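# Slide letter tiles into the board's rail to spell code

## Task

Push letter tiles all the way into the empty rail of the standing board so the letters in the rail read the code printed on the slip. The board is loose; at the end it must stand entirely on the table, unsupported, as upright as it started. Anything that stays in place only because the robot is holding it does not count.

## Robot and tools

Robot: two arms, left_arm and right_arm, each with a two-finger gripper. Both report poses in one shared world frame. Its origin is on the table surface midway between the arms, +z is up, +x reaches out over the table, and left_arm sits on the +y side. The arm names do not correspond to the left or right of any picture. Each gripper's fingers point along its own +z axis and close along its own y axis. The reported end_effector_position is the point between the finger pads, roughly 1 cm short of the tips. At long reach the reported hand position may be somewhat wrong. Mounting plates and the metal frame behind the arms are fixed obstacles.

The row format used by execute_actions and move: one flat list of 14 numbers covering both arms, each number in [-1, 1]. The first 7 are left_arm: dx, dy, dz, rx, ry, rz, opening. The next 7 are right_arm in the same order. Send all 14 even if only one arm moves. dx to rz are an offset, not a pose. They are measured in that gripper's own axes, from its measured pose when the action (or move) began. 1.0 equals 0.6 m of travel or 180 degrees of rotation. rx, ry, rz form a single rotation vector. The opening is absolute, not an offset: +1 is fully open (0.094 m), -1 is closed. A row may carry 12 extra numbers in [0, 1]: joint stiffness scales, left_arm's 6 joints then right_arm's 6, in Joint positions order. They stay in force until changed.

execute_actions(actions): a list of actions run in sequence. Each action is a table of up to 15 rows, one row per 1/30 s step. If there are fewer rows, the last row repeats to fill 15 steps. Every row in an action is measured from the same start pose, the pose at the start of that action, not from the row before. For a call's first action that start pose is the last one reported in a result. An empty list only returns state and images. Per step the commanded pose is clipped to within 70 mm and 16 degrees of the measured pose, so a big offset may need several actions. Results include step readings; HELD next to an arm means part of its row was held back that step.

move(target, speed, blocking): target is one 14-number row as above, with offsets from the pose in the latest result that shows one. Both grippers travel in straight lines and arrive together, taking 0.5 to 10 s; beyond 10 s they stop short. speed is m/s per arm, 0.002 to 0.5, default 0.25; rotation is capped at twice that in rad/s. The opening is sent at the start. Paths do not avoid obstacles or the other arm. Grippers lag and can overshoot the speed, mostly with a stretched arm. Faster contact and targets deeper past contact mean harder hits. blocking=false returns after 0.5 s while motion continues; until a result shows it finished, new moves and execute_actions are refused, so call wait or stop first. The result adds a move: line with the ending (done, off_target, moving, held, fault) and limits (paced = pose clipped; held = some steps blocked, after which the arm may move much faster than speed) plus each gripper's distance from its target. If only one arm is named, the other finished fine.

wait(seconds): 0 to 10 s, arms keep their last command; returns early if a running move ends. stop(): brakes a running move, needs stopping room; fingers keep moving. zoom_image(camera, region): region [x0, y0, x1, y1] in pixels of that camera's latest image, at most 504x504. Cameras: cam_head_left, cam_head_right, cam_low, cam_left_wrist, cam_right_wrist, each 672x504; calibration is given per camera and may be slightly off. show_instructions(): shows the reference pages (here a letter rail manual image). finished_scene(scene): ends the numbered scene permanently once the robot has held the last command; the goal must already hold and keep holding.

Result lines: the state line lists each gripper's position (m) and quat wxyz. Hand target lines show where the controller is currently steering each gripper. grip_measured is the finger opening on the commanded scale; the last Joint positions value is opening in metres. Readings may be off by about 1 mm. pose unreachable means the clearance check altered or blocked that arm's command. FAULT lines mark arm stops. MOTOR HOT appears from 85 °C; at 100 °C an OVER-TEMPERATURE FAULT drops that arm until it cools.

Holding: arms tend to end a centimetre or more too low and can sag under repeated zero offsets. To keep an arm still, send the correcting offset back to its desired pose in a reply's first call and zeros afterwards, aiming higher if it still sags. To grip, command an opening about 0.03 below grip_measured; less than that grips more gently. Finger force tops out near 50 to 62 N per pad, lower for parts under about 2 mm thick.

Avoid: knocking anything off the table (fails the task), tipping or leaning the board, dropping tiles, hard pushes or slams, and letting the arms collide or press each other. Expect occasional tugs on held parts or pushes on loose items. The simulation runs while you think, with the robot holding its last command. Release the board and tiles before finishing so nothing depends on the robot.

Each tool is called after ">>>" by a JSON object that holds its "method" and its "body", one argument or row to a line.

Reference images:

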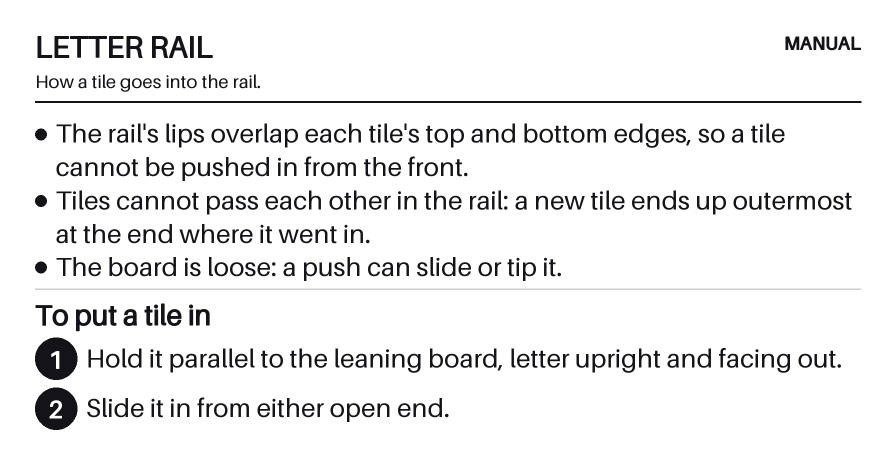

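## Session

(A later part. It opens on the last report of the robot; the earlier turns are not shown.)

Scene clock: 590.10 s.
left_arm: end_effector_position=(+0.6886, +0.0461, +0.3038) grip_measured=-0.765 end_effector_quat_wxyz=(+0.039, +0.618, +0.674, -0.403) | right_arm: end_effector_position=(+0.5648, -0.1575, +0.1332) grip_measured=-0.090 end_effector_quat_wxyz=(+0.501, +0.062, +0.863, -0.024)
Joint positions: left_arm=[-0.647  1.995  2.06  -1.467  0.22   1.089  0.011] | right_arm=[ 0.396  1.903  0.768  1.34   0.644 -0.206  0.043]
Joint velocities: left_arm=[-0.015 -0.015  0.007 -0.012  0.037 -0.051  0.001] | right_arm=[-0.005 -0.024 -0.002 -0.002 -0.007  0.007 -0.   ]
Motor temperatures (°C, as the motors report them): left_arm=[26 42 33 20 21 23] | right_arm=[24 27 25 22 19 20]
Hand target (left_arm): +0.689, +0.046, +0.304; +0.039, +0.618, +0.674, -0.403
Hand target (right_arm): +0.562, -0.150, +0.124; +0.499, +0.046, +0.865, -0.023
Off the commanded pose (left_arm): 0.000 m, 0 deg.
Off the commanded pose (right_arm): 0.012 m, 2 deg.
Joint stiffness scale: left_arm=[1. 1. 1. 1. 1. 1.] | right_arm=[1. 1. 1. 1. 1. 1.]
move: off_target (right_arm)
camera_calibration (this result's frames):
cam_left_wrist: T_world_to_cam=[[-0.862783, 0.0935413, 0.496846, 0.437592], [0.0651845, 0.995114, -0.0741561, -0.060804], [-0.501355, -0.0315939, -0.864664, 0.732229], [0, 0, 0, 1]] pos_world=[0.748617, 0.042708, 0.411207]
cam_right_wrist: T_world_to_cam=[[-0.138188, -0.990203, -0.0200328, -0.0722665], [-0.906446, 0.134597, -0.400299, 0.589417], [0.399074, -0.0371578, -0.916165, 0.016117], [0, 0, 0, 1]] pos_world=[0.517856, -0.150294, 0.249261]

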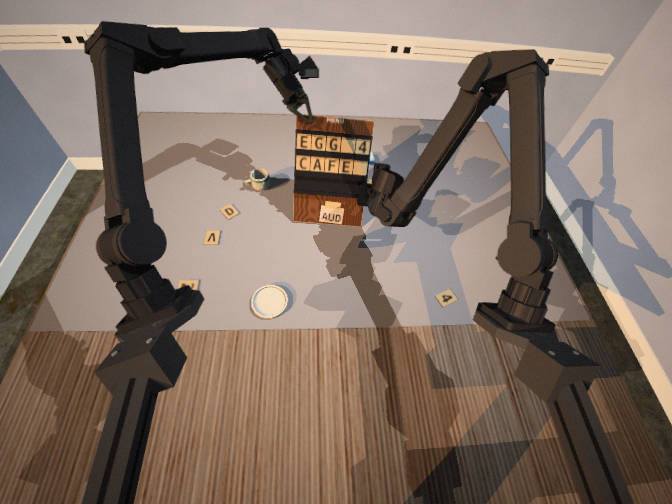

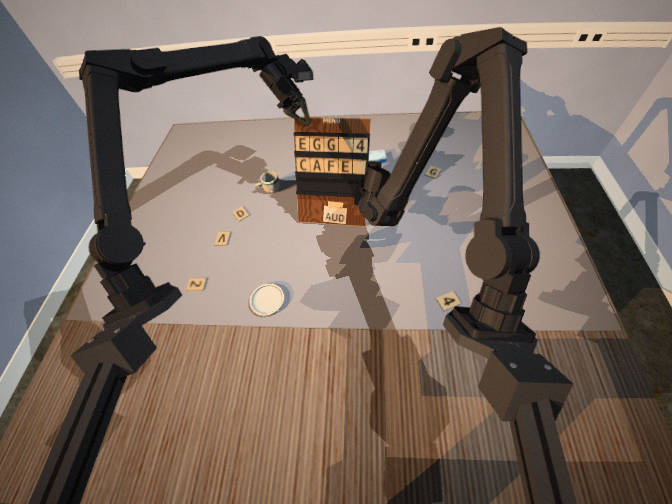

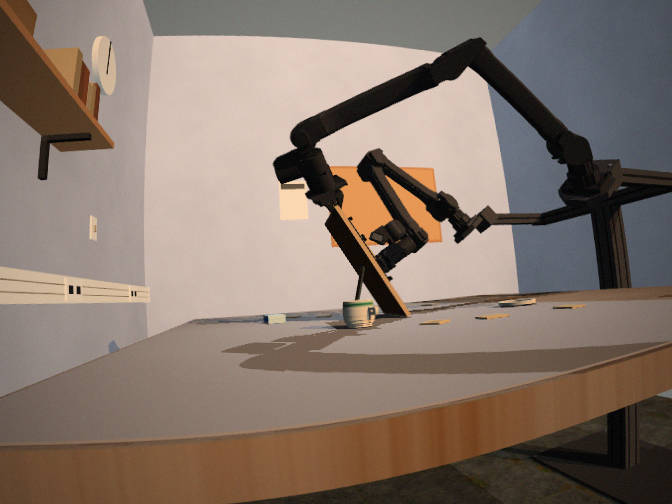

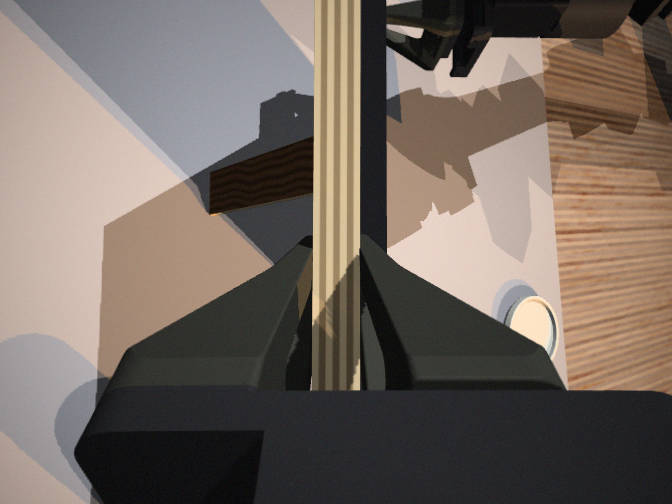

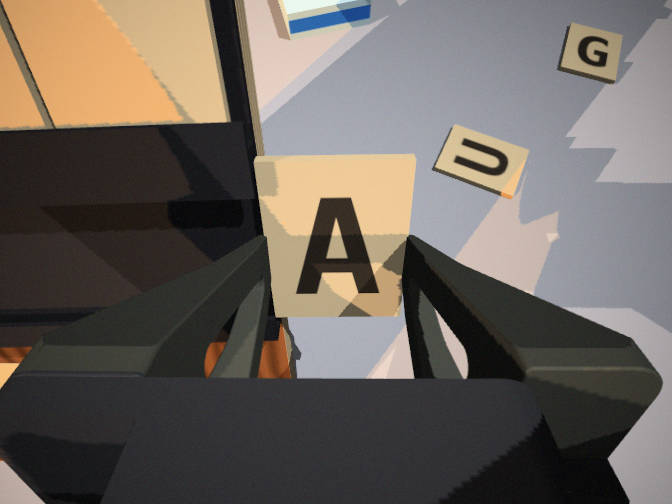

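>>> {"method": "move", "body": {
  "target": [0,0,0,0,0,0,-0.79,0.009,0.0,0.0,0,0.0062,-0.0045,-0.11],
  "speed": 0.02
}}

>>> {"method": "zoom_image", "body": {
  "camera": "cam_right_wrist",
  "region": [100, 80, 350, 340]
}}

Scene clock: 595.30 s.
left_arm: end_effector_position=(+0.6886, +0.0461, +0.3038) grip_measured=-0.765 end_effector_quat_wxyz=(+0.039, +0.618, +0.674, -0.403) | right_arm: end_effector_position=(+0.5636, -0.1579, +0.1312) grip_measured=-0.090 end_effector_quat_wxyz=(+0.497, +0.060, +0.865, -0.027)
Joint positions: left_arm=[-0.647  1.995  2.06  -1.467  0.22   1.089  0.011] | right_arm=[ 0.396  1.903  0.768  1.33   0.649 -0.206  0.043]
Joint velocities: left_arm=[-0.015 -0.005 -0.007 -0.007 -0.022  0.022  0.001] | right_arm=[-0.015 -0.005 -0.007  0.007 -0.007 -0.007 -0.   ]
Motor temperatures (°C, as the motors report them): left_arm=[26 42 33 20 21 23] | right_arm=[24 27 25 22 20 20]
Hand target (left_arm): +0.689, +0.046, +0.304; +0.039, +0.618, +0.674, -0.403
Hand target (right_arm): +0.562, -0.157, +0.129; +0.492, +0.056, +0.868, -0.027
Off the commanded pose (left_arm): 0.000 m, 0 deg.
Off the commanded pose (right_arm): 0.003 m, 1 deg.
Joint stiffness scale: left_arm=[1. 1. 1. 1. 1. 1.] | right_arm=[1. 1. 1. 1. 1. 1.]
move: done
camera_calibration (this result's frames):
cam_left_wrist: T_world_to_cam=[[-0.862783, 0.0935413, 0.496846, 0.437592], [0.0651845, 0.995114, -0.0741561, -0.060804], [-0.501355, -0.0315939, -0.864664, 0.732229], [0, 0, 0, 1]] pos_world=[0.748617, 0.042708, 0.411207]
cam_right_wrist: T_world_to_cam=[[-0.138641, -0.99026, -0.0127989, -0.0735181], [-0.910284, 0.132513, -0.392202, 0.588378], [0.390078, -0.0427248, -0.91979, 0.0194511], [0, 0, 0, 1]] pos_world=[0.517811, -0.149939, 0.247713]

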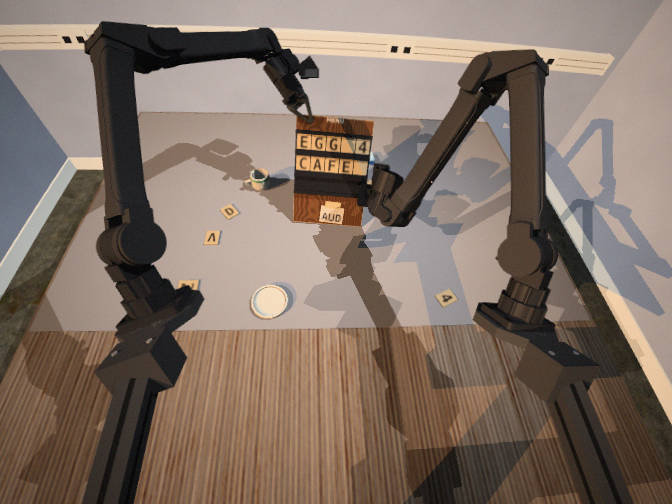

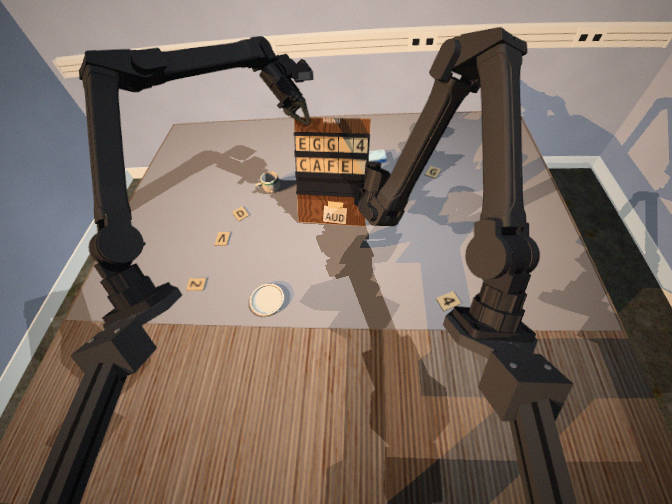

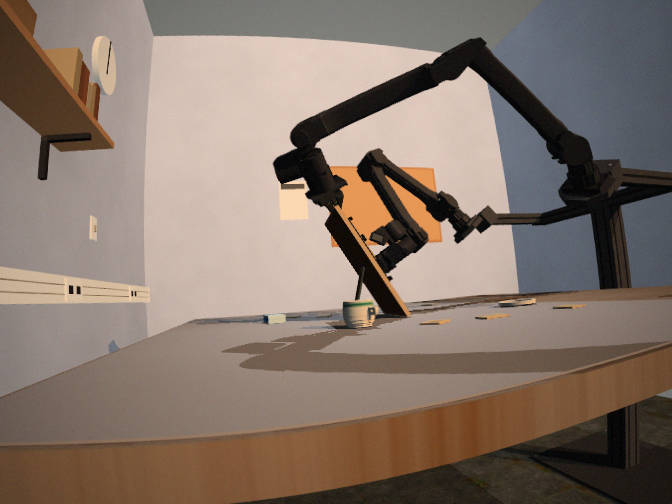

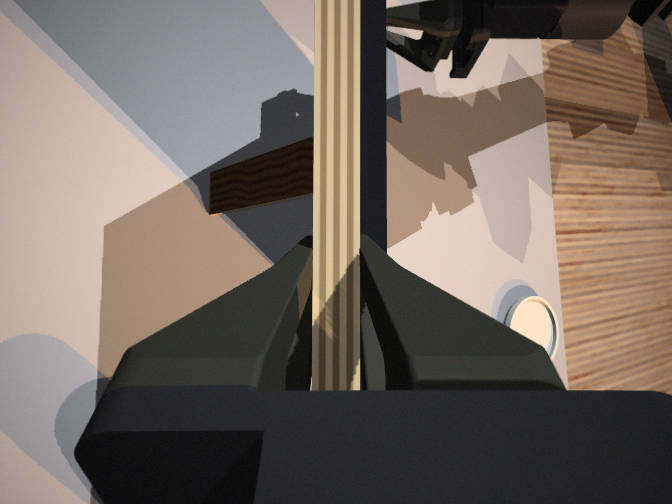

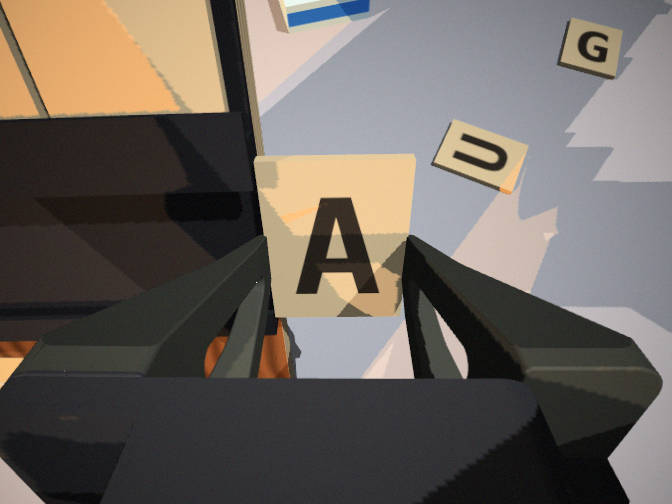

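Region (100, 80, 350, 340) of cam_right_wrist's 672x504 image, scaled by 1.938, with more detail than that image has; it fills the left 485 columns of this view, and the rest is white.

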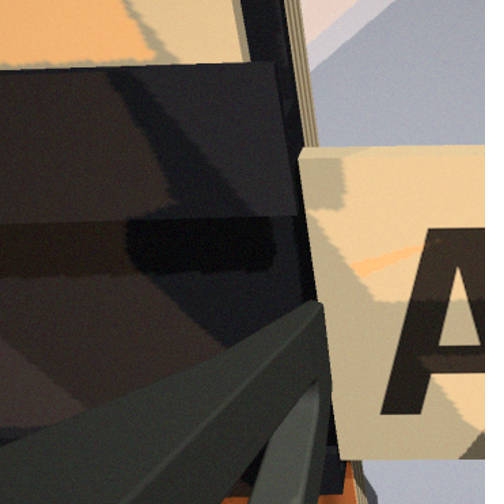

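>>> {"method": "move", "body": {
  "target": [0,0,0,0,0,0,-0.79,0.002,0.012,0.0,-0.0143,0,0,-0.11],
  "speed": 0.02
}}

>>> {"method": "zoom_image", "body": {
  "camera": "cam_right_wrist",
  "region": [100, 80, 350, 340]
}}

Scene clock: 600.87 s.
left_arm: end_effector_position=(+0.6886, +0.0462, +0.3038) grip_measured=-0.765 end_effector_quat_wxyz=(+0.039, +0.618, +0.674, -0.403) | right_arm: end_effector_position=(+0.5640, -0.1573, +0.1307) grip_measured=-0.090 end_effector_quat_wxyz=(+0.498, +0.056, +0.865, -0.018)
Joint positions: left_arm=[-0.647  1.995  2.06  -1.467  0.22   1.089  0.011] | right_arm=[ 0.39   1.903  0.765  1.33   0.625 -0.202  0.043]
Joint velocities: left_arm=[-0.015  0.005 -0.002  0.007 -0.007  0.066 -0.001] | right_arm=[-0.015 -0.005  0.007  0.002  0.007  0.037 -0.001]
Motor temperatures (°C, as the motors report them): left_arm=[26 42 33 20 21 23] | right_arm=[24 27 25 22 20 20]
Hand target (left_arm): +0.689, +0.046, +0.304; +0.039, +0.618, +0.674, -0.403
Hand target (right_arm): +0.564, -0.151, +0.130; +0.498, +0.049, +0.866, -0.007
Off the commanded pose (left_arm): 0.000 m, 0 deg.
Off the commanded pose (right_arm): 0.007 m, 1 deg.
Joint stiffness scale: left_arm=[1. 1. 1. 1. 1. 1.] | right_arm=[1. 1. 1. 1. 1. 1.]
move: done
camera_calibration (this result's frames):
cam_left_wrist: T_world_to_cam=[[-0.862861, 0.0934359, 0.49673, 0.437717], [0.0652667, 0.995134, -0.0738131, -0.0610137], [-0.501209, -0.0312705, -0.864761, 0.73211], [0, 0, 0, 1]] pos_world=[0.748611, 0.0427118, 0.411169]
cam_right_wrist: T_world_to_cam=[[-0.123133, -0.992102, -0.0239186, -0.0804667], [-0.910667, 0.122538, -0.394551, 0.587329], [0.394366, -0.0268005, -0.918563, 0.0187293], [0, 0, 0, 1]] pos_world=[0.517566, -0.1513, 0.247011]

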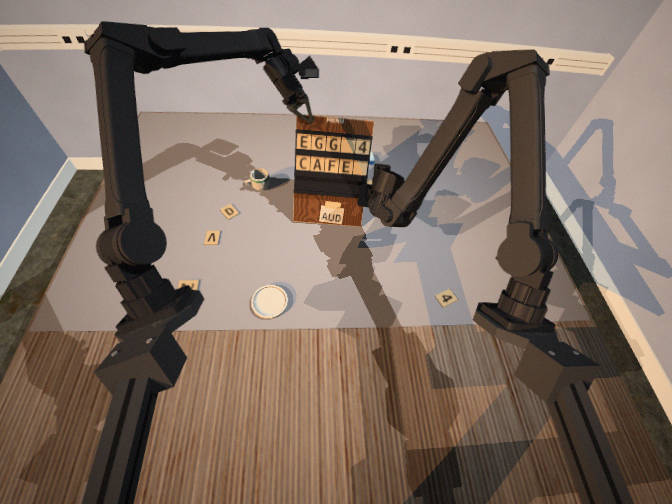

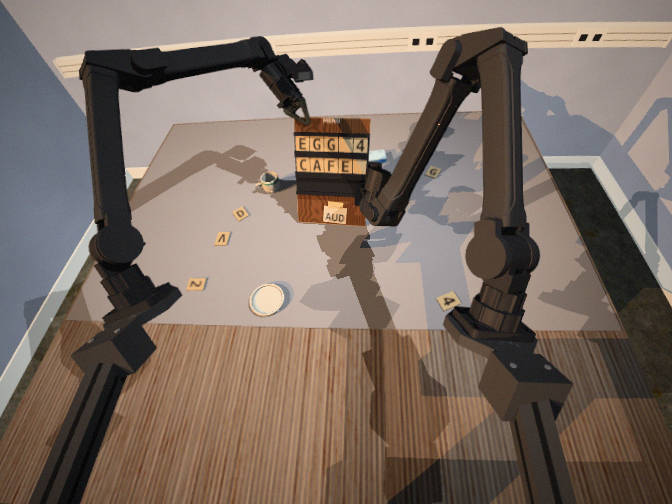

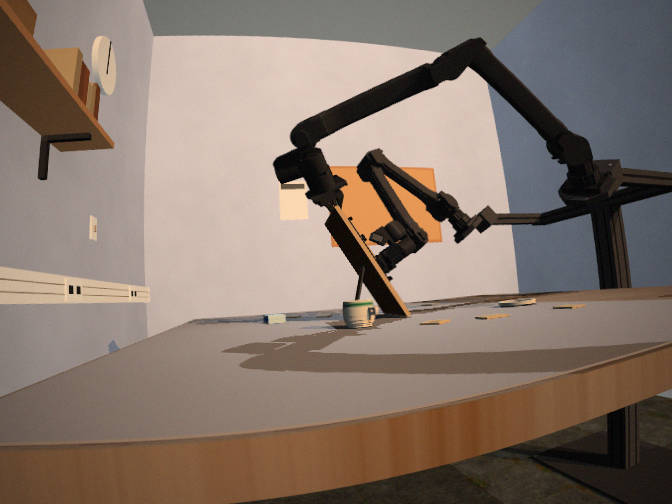

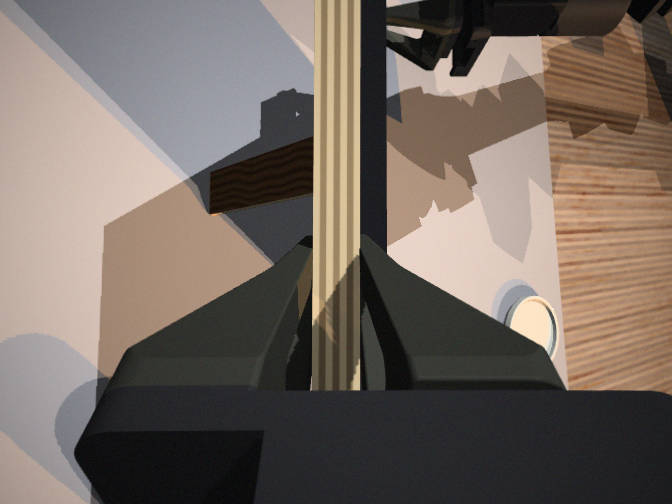

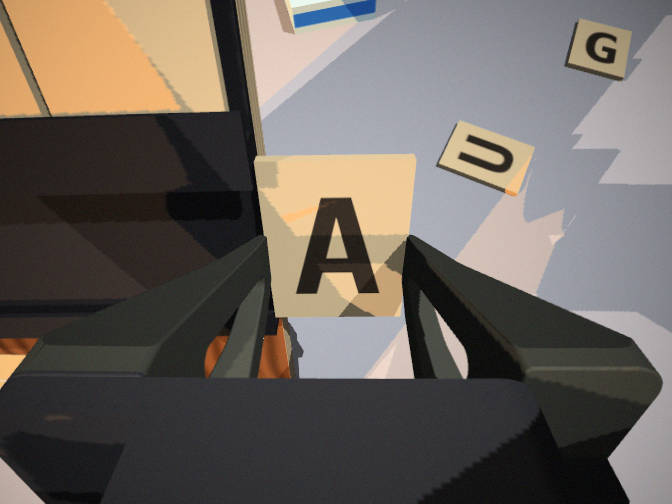

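Region (100, 80, 350, 340) of cam_right_wrist's 672x504 image, scaled by 1.938, with more detail than that image has; it fills the left 485 columns of this view, and the rest is white.

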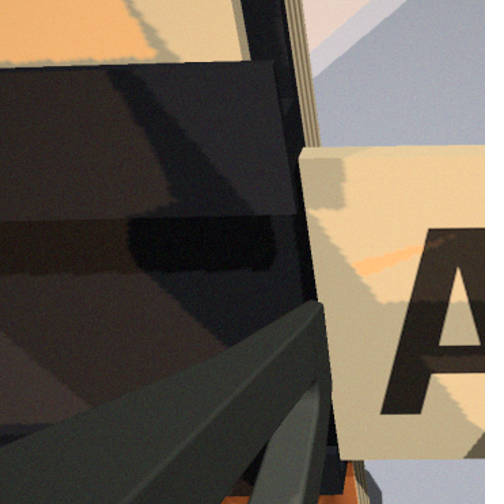

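>>> {"method": "zoom_image", "body": {
  "camera": "cam_right_wrist",
  "region": [0, 40, 270, 200]
}}

>>> {"method": "zoom_image", "body": {
  "camera": "cam_right_wrist",
  "region": [215, 100, 295, 200]
}}

Region (0, 40, 270, 200) of cam_right_wrist's 672x504 image, scaled by 1.867, with more detail than that image has; it fills the top 299 rows of this view, and the rest is white.

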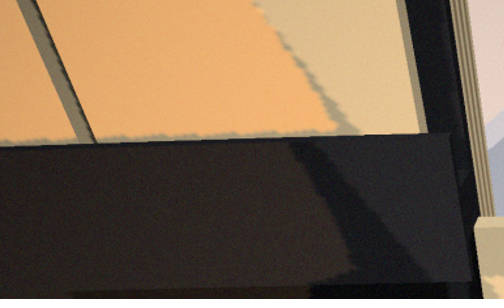

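Region (215, 100, 295, 200) of cam_right_wrist's 672x504 image, scaled by 5.040, with more detail than that image has; it fills the left 403 columns of this view, and the rest is white.

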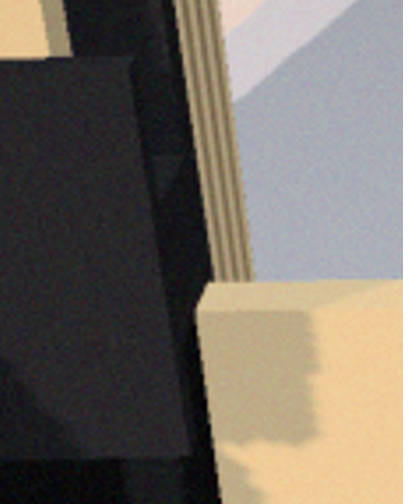

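>>> {"method": "move", "body": {
  "target": [0,0,0,0,0,0,-0.79,0.0,0.0,-0.0115,0,0,0,-0.11],
  "speed": 0.02
}}

>>> {"method": "zoom_image", "body": {
  "camera": "cam_right_wrist",
  "region": [0, 40, 300, 220]
}}

Scene clock: 614.43 s.
left_arm: end_effector_position=(+0.6886, +0.0462, +0.3038) grip_measured=-0.765 end_effector_quat_wxyz=(+0.039, +0.618, +0.674, -0.403) | right_arm: end_effector_position=(+0.5594, -0.1594, +0.1290) grip_measured=-0.090 end_effector_quat_wxyz=(+0.494, +0.055, +0.867, -0.022)
Joint positions: left_arm=[-0.647  1.995  2.06  -1.467  0.22   1.089  0.011] | right_arm=[ 0.39   1.903  0.755  1.33   0.632 -0.202  0.043]
Joint velocities: left_arm=[ 0.005 -0.005  0.002 -0.002  0.007  0.051 -0.   ] | right_arm=[-0.005  0.005  0.002  0.017  0.007 -0.007 -0.001]
Motor temperatures (°C, as the motors report them): left_arm=[26 42 33 20 21 23] | right_arm=[24 27 25 22 20 20]
Hand target (left_arm): +0.689, +0.046, +0.304; +0.039, +0.618, +0.674, -0.403
Hand target (right_arm): +0.558, -0.157, +0.134; +0.498, +0.056, +0.865, -0.018
Off the commanded pose (left_arm): 0.000 m, 0 deg.
Off the commanded pose (right_arm): 0.006 m, 1 deg.
Joint stiffness scale: left_arm=[1. 1. 1. 1. 1. 1.] | right_arm=[1. 1. 1. 1. 1. 1.]
move: done
camera_calibration (this result's frames):
cam_left_wrist: T_world_to_cam=[[-0.862861, 0.0934359, 0.49673, 0.437717], [0.0652667, 0.995134, -0.0738131, -0.0610137], [-0.501209, -0.0312705, -0.864761, 0.73211], [0, 0, 0, 1]] pos_world=[0.748611, 0.0427118, 0.411169]
cam_right_wrist: T_world_to_cam=[[-0.125076, -0.992015, -0.0162045, -0.0830717], [-0.91431, 0.12159, -0.386334, 0.583653], [0.385219, -0.0335053, -0.922217, 0.0234791], [0, 0, 0, 1]] pos_world=[0.514204, -0.152588, 0.245791]

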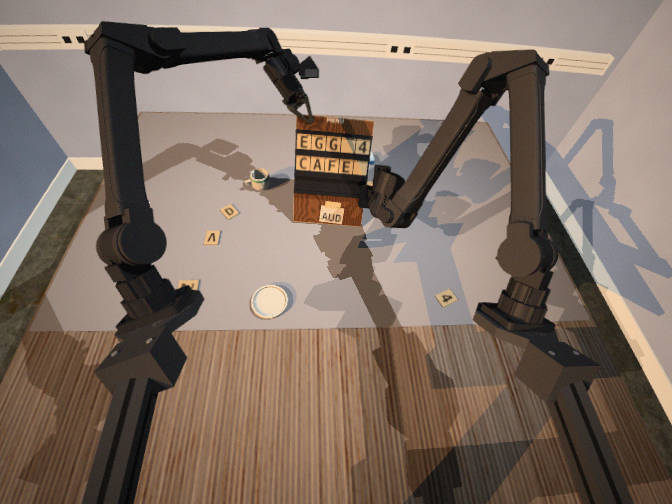

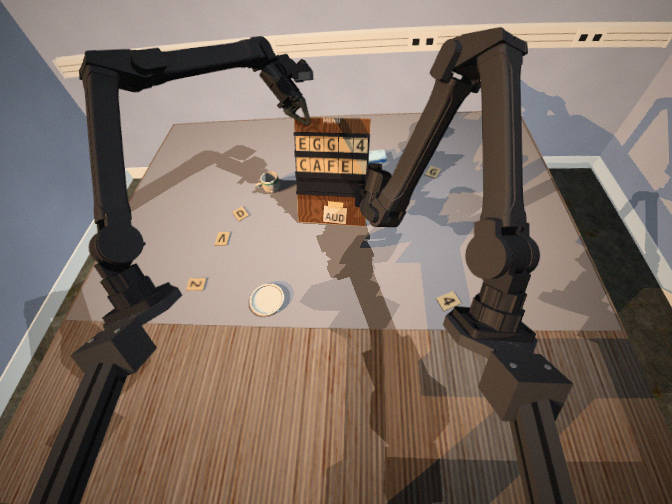

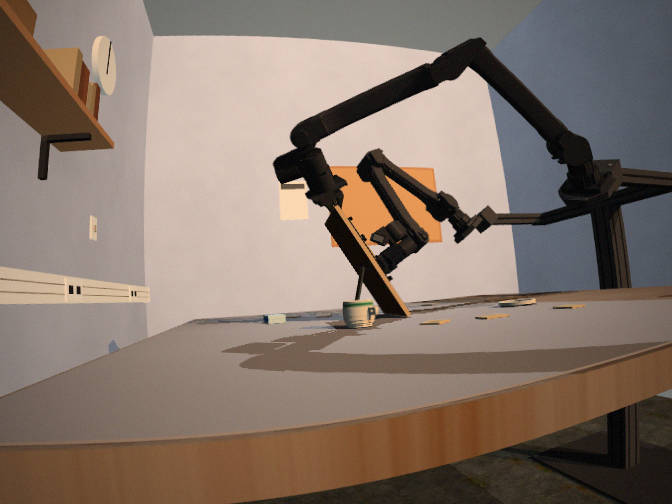

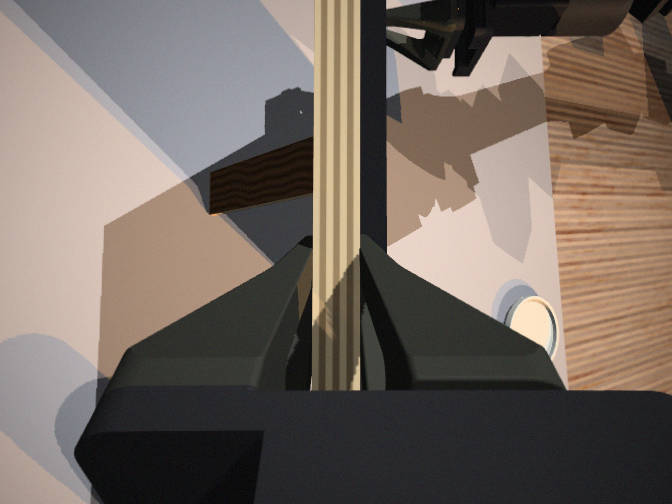

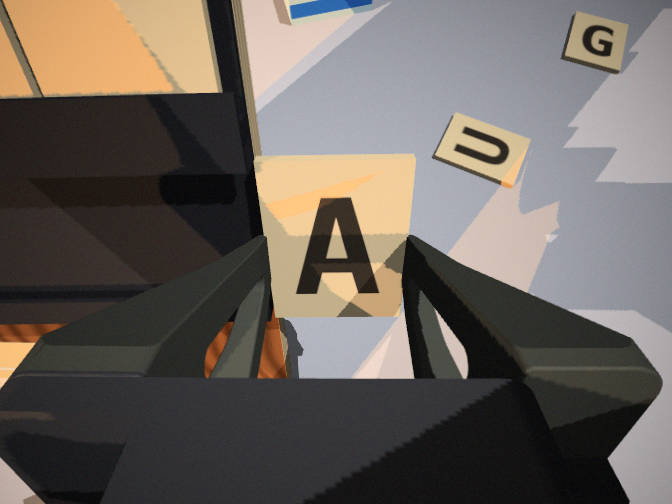

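Region (0, 40, 300, 220) of cam_right_wrist's 672x504 image, scaled by 1.680, with more detail than that image has; it fills the top 302 rows of this view, and the rest is white.

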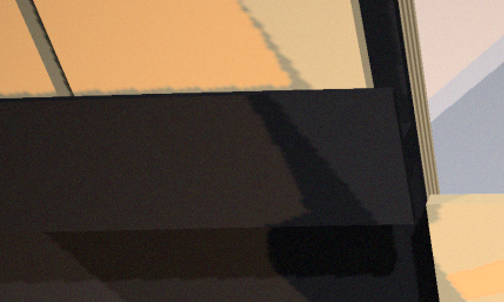

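>>> {"method": "move", "body": {
  "target": [0,0,0,0,0,0,-0.79,-0.0137,0.0,0.0,0,-0.0098,-0.006,-0.11],
  "speed": 0.02
}}

>>> {"method": "zoom_image", "body": {
  "camera": "cam_right_wrist",
  "region": [0, 40, 300, 220]
}}

Scene clock: 619.53 s.
left_arm: end_effector_position=(+0.6886, +0.0462, +0.3038) grip_measured=-0.765 end_effector_quat_wxyz=(+0.039, +0.618, +0.674, -0.403) | right_arm: end_effector_position=(+0.5613, -0.1599, +0.1324) grip_measured=-0.090 end_effector_quat_wxyz=(+0.501, +0.049, +0.864, -0.026)
Joint positions: left_arm=[-0.647  1.995  2.06  -1.467  0.22   1.089  0.011] | right_arm=[ 0.39   1.903  0.755  1.348  0.628 -0.228  0.043]
Joint velocities: left_arm=[ 0.015 -0.005 -0.012 -0.012 -0.066 -0.051 -0.   ] | right_arm=[-0.015 -0.005  0.022 -0.012  0.022 -0.066  0.   ]
Motor temperatures (°C, as the motors report them): left_arm=[26 42 33 20 21 23] | right_arm=[24 27 25 23 20 20]
Hand target (left_arm): +0.689, +0.046, +0.304; +0.039, +0.618, +0.674, -0.403
Hand target (right_arm): +0.564, -0.160, +0.136; +0.507, +0.047, +0.860, -0.027
Off the commanded pose (left_arm): 0.000 m, 0 deg.
Off the commanded pose (right_arm): 0.004 m, 1 deg.
Joint stiffness scale: left_arm=[1. 1. 1. 1. 1. 1.] | right_arm=[1. 1. 1. 1. 1. 1.]
move: done
camera_calibration (this result's frames):
cam_left_wrist: T_world_to_cam=[[-0.862861, 0.0934359, 0.49673, 0.437717], [0.0652667, 0.995134, -0.0738131, -0.0610137], [-0.501209, -0.0312705, -0.864761, 0.73211], [0, 0, 0, 1]] pos_world=[0.748611, 0.0427118, 0.411169]
cam_right_wrist: T_world_to_cam=[[-0.117378, -0.993081, -0.00350644, -0.0894388], [-0.909911, 0.10896, -0.400238, 0.584087], [0.397851, -0.0437884, -0.916405, 0.0162928], [0, 0, 0, 1]] pos_world=[0.514487, -0.151749, 0.248391]

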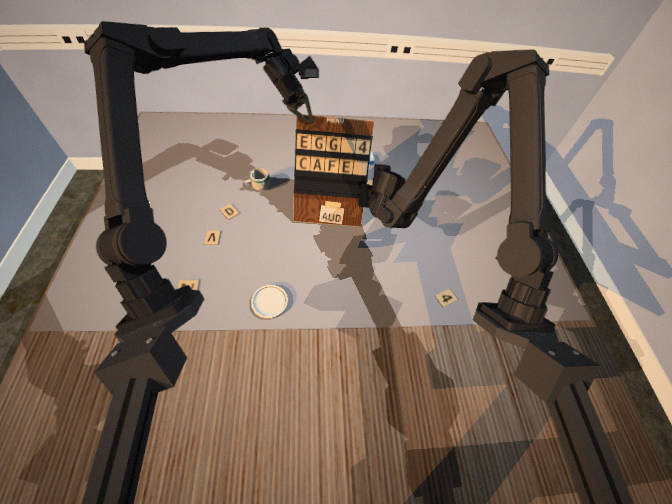

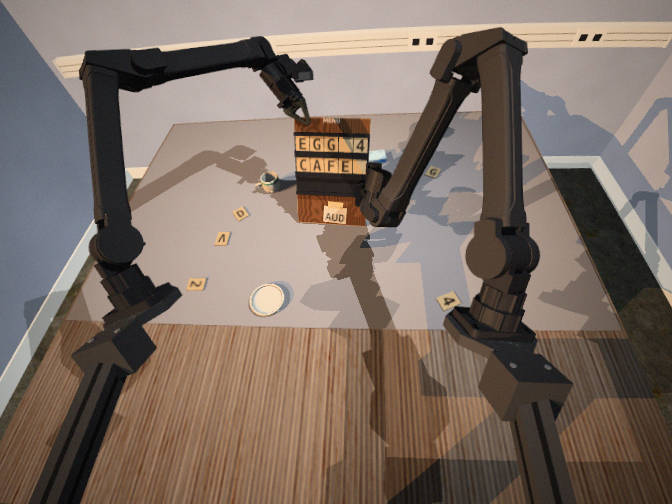

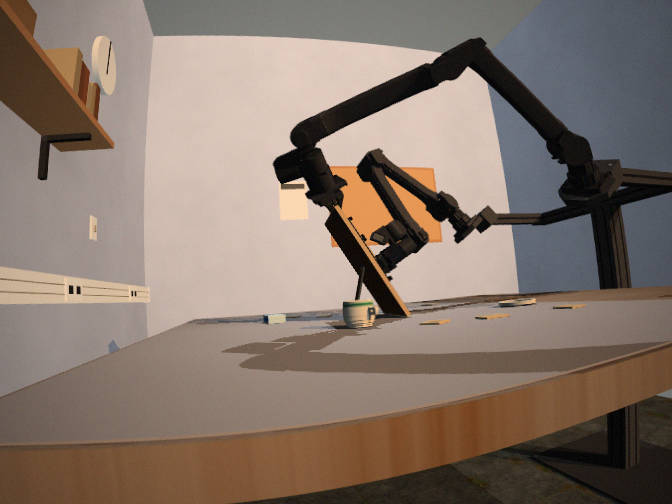

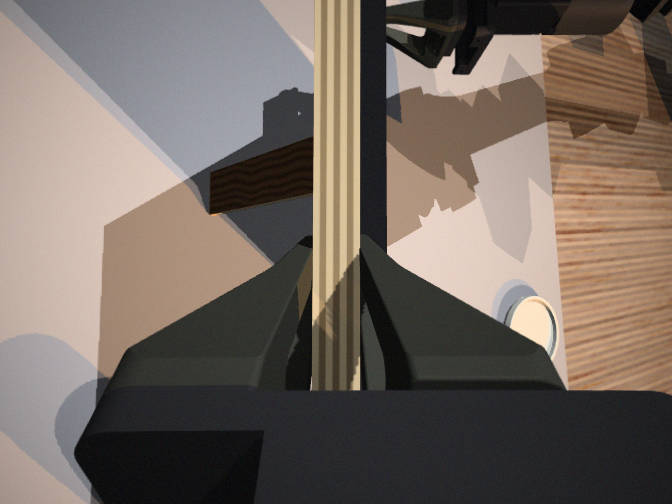

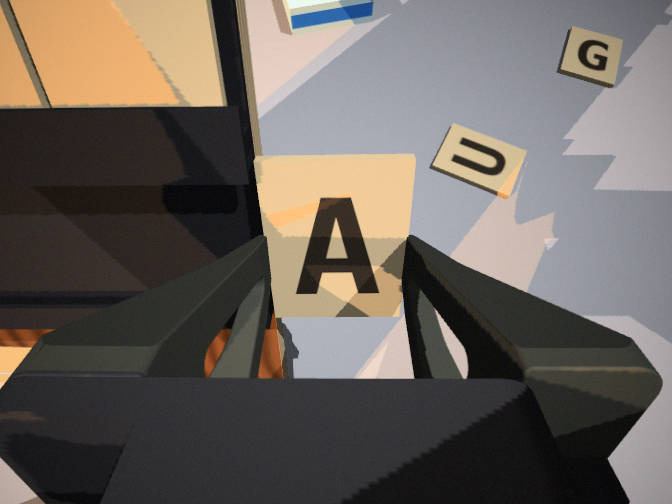

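Region (0, 40, 300, 220) of cam_right_wrist's 672x504 image, scaled by 1.680, with more detail than that image has; it fills the top 302 rows of this view, and the rest is white.

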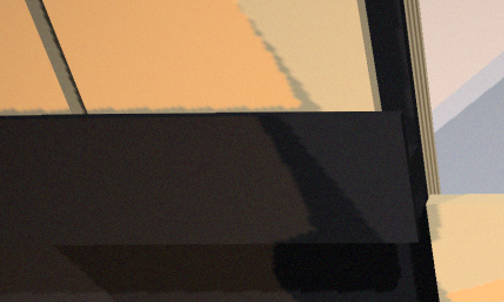

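>>> {"method": "move", "body": {
  "target": [0,0,0,0,0,0,-0.79,-0.011,0.0,0.0,0,-0.0078,0.0,-0.11],
  "speed": 0.02
}}

>>> {"method": "move", "body": {
  "target": [0,0,0,0,0,0,-0.79,0.0,0.015,0.0,-0.010,0,0.0,-0.11],
  "speed": 0.02
}}

>>> {"method": "zoom_image", "body": {
  "camera": "cam_right_wrist",
  "region": [100, 80, 350, 340]
}}

Scene clock: 628.87 s.
left_arm: end_effector_position=(+0.6886, +0.0462, +0.3038) grip_measured=-0.765 end_effector_quat_wxyz=(+0.039, +0.618, +0.674, -0.403) | right_arm: end_effector_position=(+0.5624, -0.1602, +0.1343) grip_measured=-0.090 end_effector_quat_wxyz=(+0.504, +0.049, +0.862, -0.025)
Joint positions: left_arm=[-0.647  1.995  2.06  -1.467  0.22   1.089  0.011] | right_arm=[ 0.39   1.903  0.755  1.359  0.626 -0.231  0.043]
Joint velocities: left_arm=[-0.015 -0.015  0.012 -0.007  0.007 -0.022  0.   ] | right_arm=[-0.015 -0.015 -0.012  0.002 -0.022  0.066 -0.001]
Motor temperatures (°C, as the motors report them): left_arm=[26 43 33 20 21 23] | right_arm=[24 27 25 23 20 20]
Hand target (left_arm): +0.689, +0.046, +0.304; +0.039, +0.618, +0.674, -0.403
Hand target (right_arm): +0.565, -0.160, +0.138; +0.511, +0.048, +0.858, -0.026
Off the commanded pose (left_arm): 0.000 m, 0 deg.
Off the commanded pose (right_arm): 0.004 m, 1 deg.
Joint stiffness scale: left_arm=[1. 1. 1. 1. 1. 1.] | right_arm=[1. 1. 1. 1. 1. 1.]
move: done
camera_calibration (this result's frames):
cam_left_wrist: T_world_to_cam=[[-0.862861, 0.0934359, 0.49673, 0.437717], [0.0652667, 0.995134, -0.0738131, -0.0610137], [-0.501209, -0.0312705, -0.864761, 0.73211], [0, 0, 0, 1]] pos_world=[0.748611, 0.0427118, 0.411169]
cam_right_wrist: T_world_to_cam=[[-0.118376, -0.992951, -0.00601045, -0.0886307], [-0.906218, 0.110507, -0.408114, 0.585101], [0.405901, -0.0428643, -0.912911, 0.0127774], [0, 0, 0, 1]] pos_world=[0.514551, -0.152116, 0.24992]

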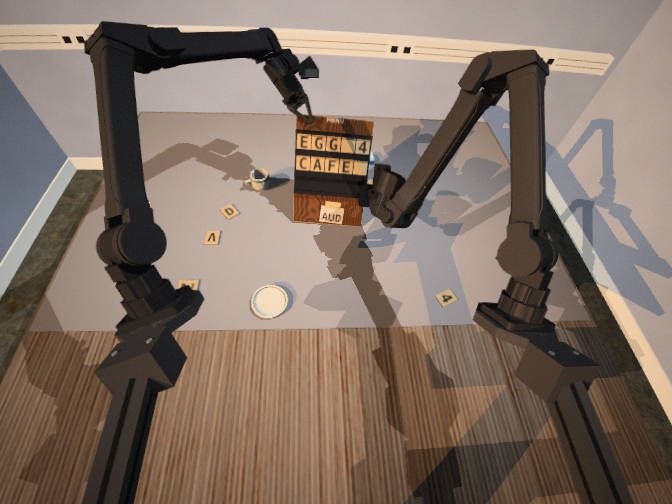

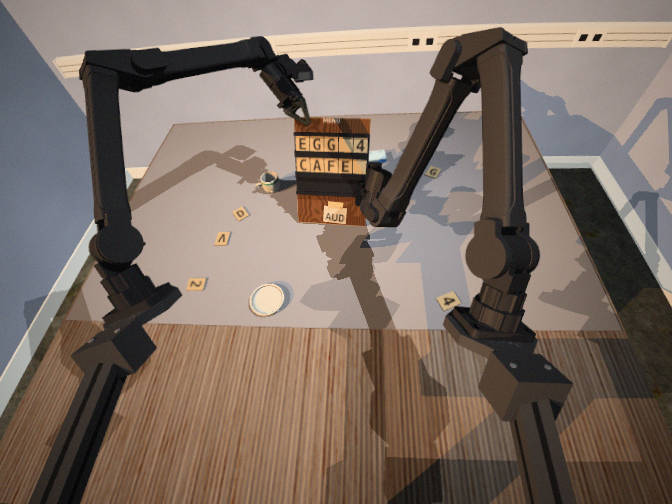

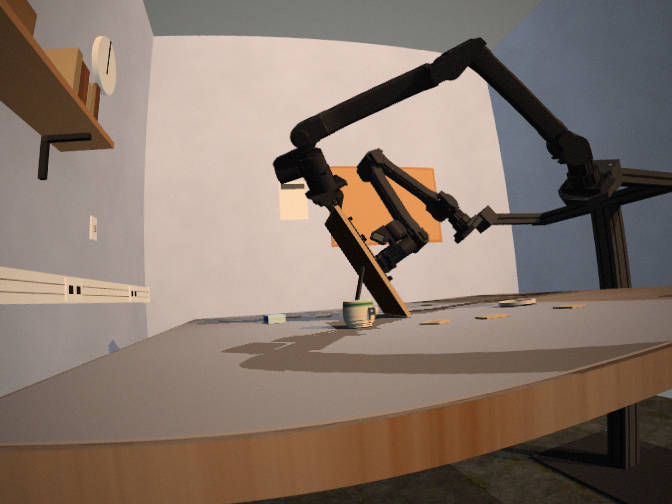

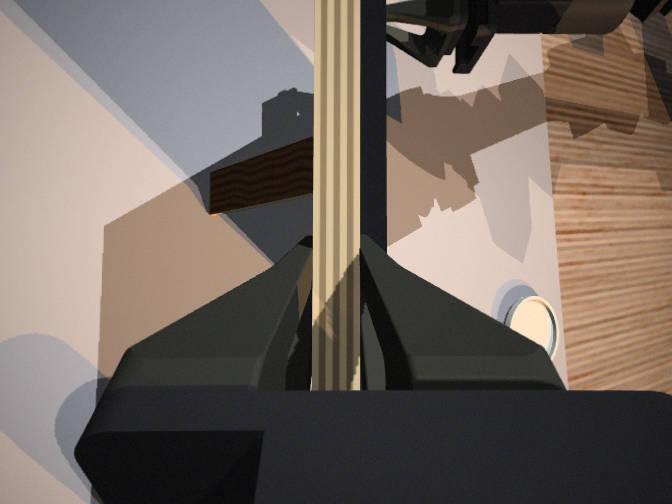

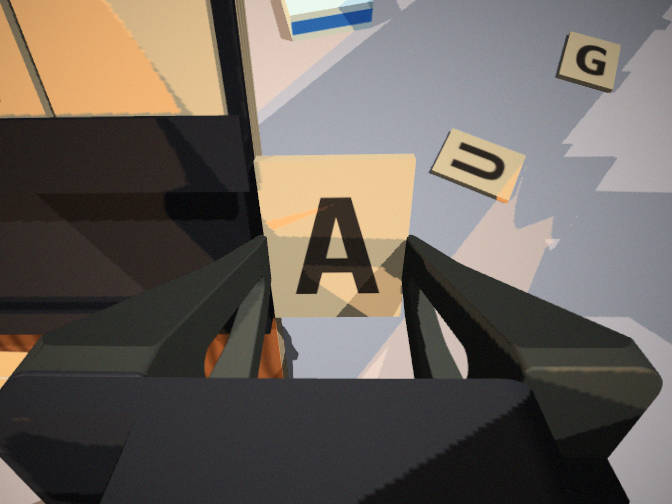

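Scene clock: 629.87 s.
left_arm: end_effector_position=(+0.6886, +0.0462, +0.3038) grip_measured=-0.765 end_effector_quat_wxyz=(+0.039, +0.618, +0.674, -0.403) | right_arm: end_effector_position=(+0.5628, -0.1581, +0.1347) grip_measured=-0.090 end_effector_quat_wxyz=(+0.506, +0.046, +0.861, -0.020)
Joint positions: left_arm=[-0.647  1.995  2.06  -1.467  0.22   1.09   0.011] | right_arm=[ 0.39   1.903  0.755  1.358  0.613 -0.231  0.043]
Joint velocities: left_arm=[-0.005 -0.015 -0.012  0.002 -0.007 -0.037  0.   ] | right_arm=[ 0.015 -0.005  0.002 -0.002  0.022 -0.007 -0.001]
Motor temperatures (°C, as the motors report them): left_arm=[26 43 33 20 21 23] | right_arm=[24 27 25 23 20 20]
Hand target (left_arm): +0.689, +0.046, +0.304; +0.039, +0.618, +0.674, -0.403
Hand target (right_arm): +0.563, -0.151, +0.134; +0.505, +0.042, +0.862, -0.012
Off the commanded pose (left_arm): 0.000 m, 0 deg.
Off the commanded pose (right_arm): 0.007 m, 1 deg.
Joint stiffness scale: left_arm=[1. 1. 1. 1. 1. 1.] | right_arm=[1. 1. 1. 1. 1. 1.]
move: done
camera_calibration (this result's frames):
cam_left_wrist: T_world_to_cam=[[-0.862949, 0.0937416, 0.496519, 0.437827], [0.0655387, 0.995105, -0.0739673, -0.0611528], [-0.501022, -0.0312888, -0.864869, 0.732014], [0, 0, 0, 1]] pos_world=[0.748586, 0.0427147, 0.411183]
cam_right_wrist: T_world_to_cam=[[-0.107581, -0.994126, -0.0118617, -0.0919782], [-0.90603, 0.102946, -0.410502, 0.584433], [0.409311, -0.0334152, -0.911783, 0.0124671], [0, 0, 0, 1]] pos_world=[0.514516, -0.151186, 0.250187]

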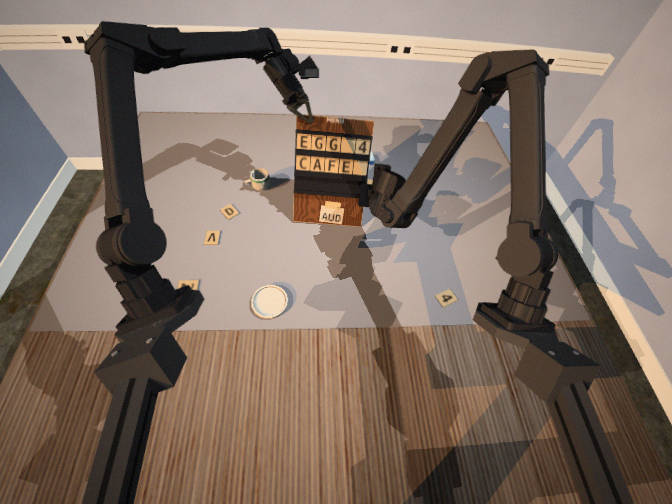

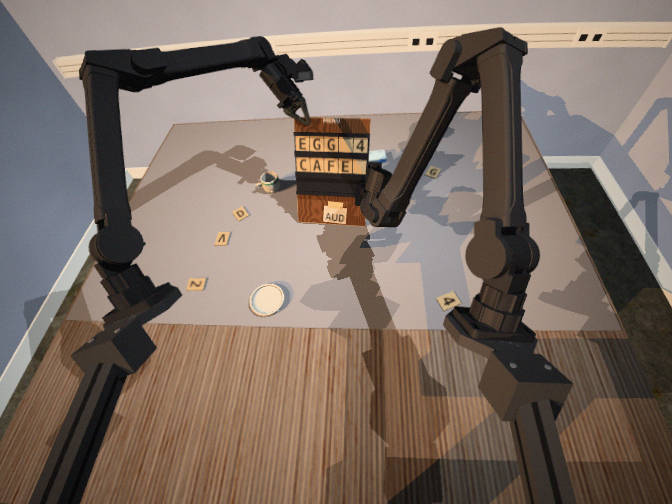

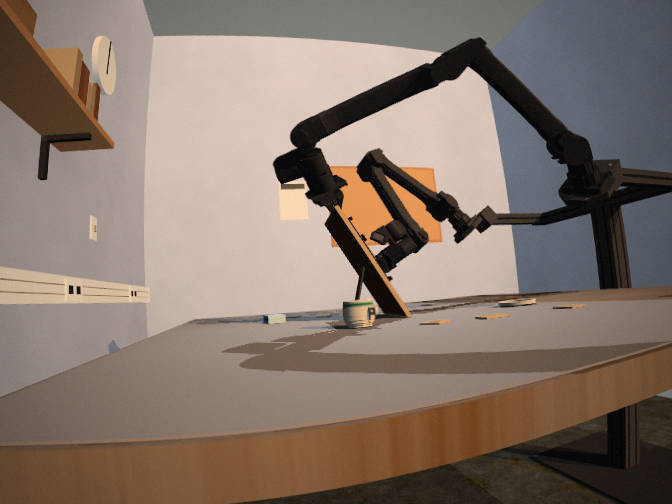

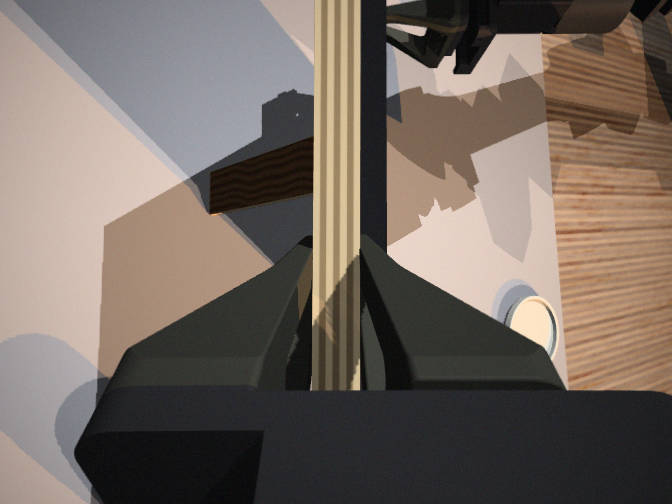

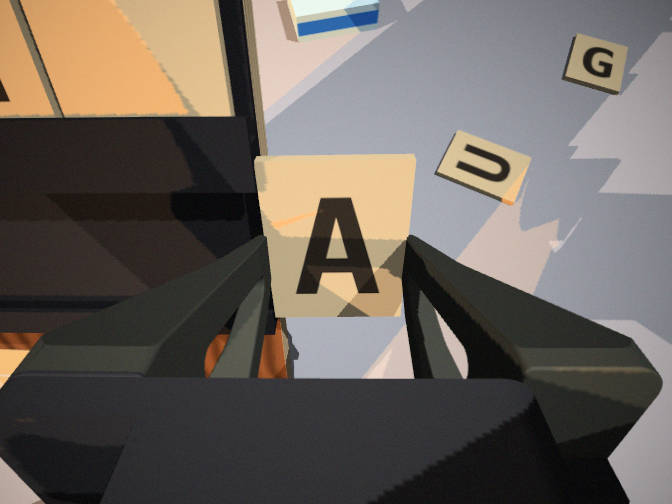

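Region (100, 80, 350, 340) of cam_right_wrist's 672x504 image, scaled by 1.938, with more detail than that image has; it fills the left 485 columns of this view, and the rest is white.

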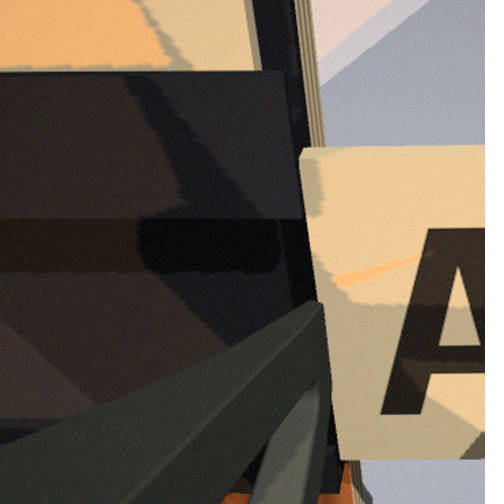

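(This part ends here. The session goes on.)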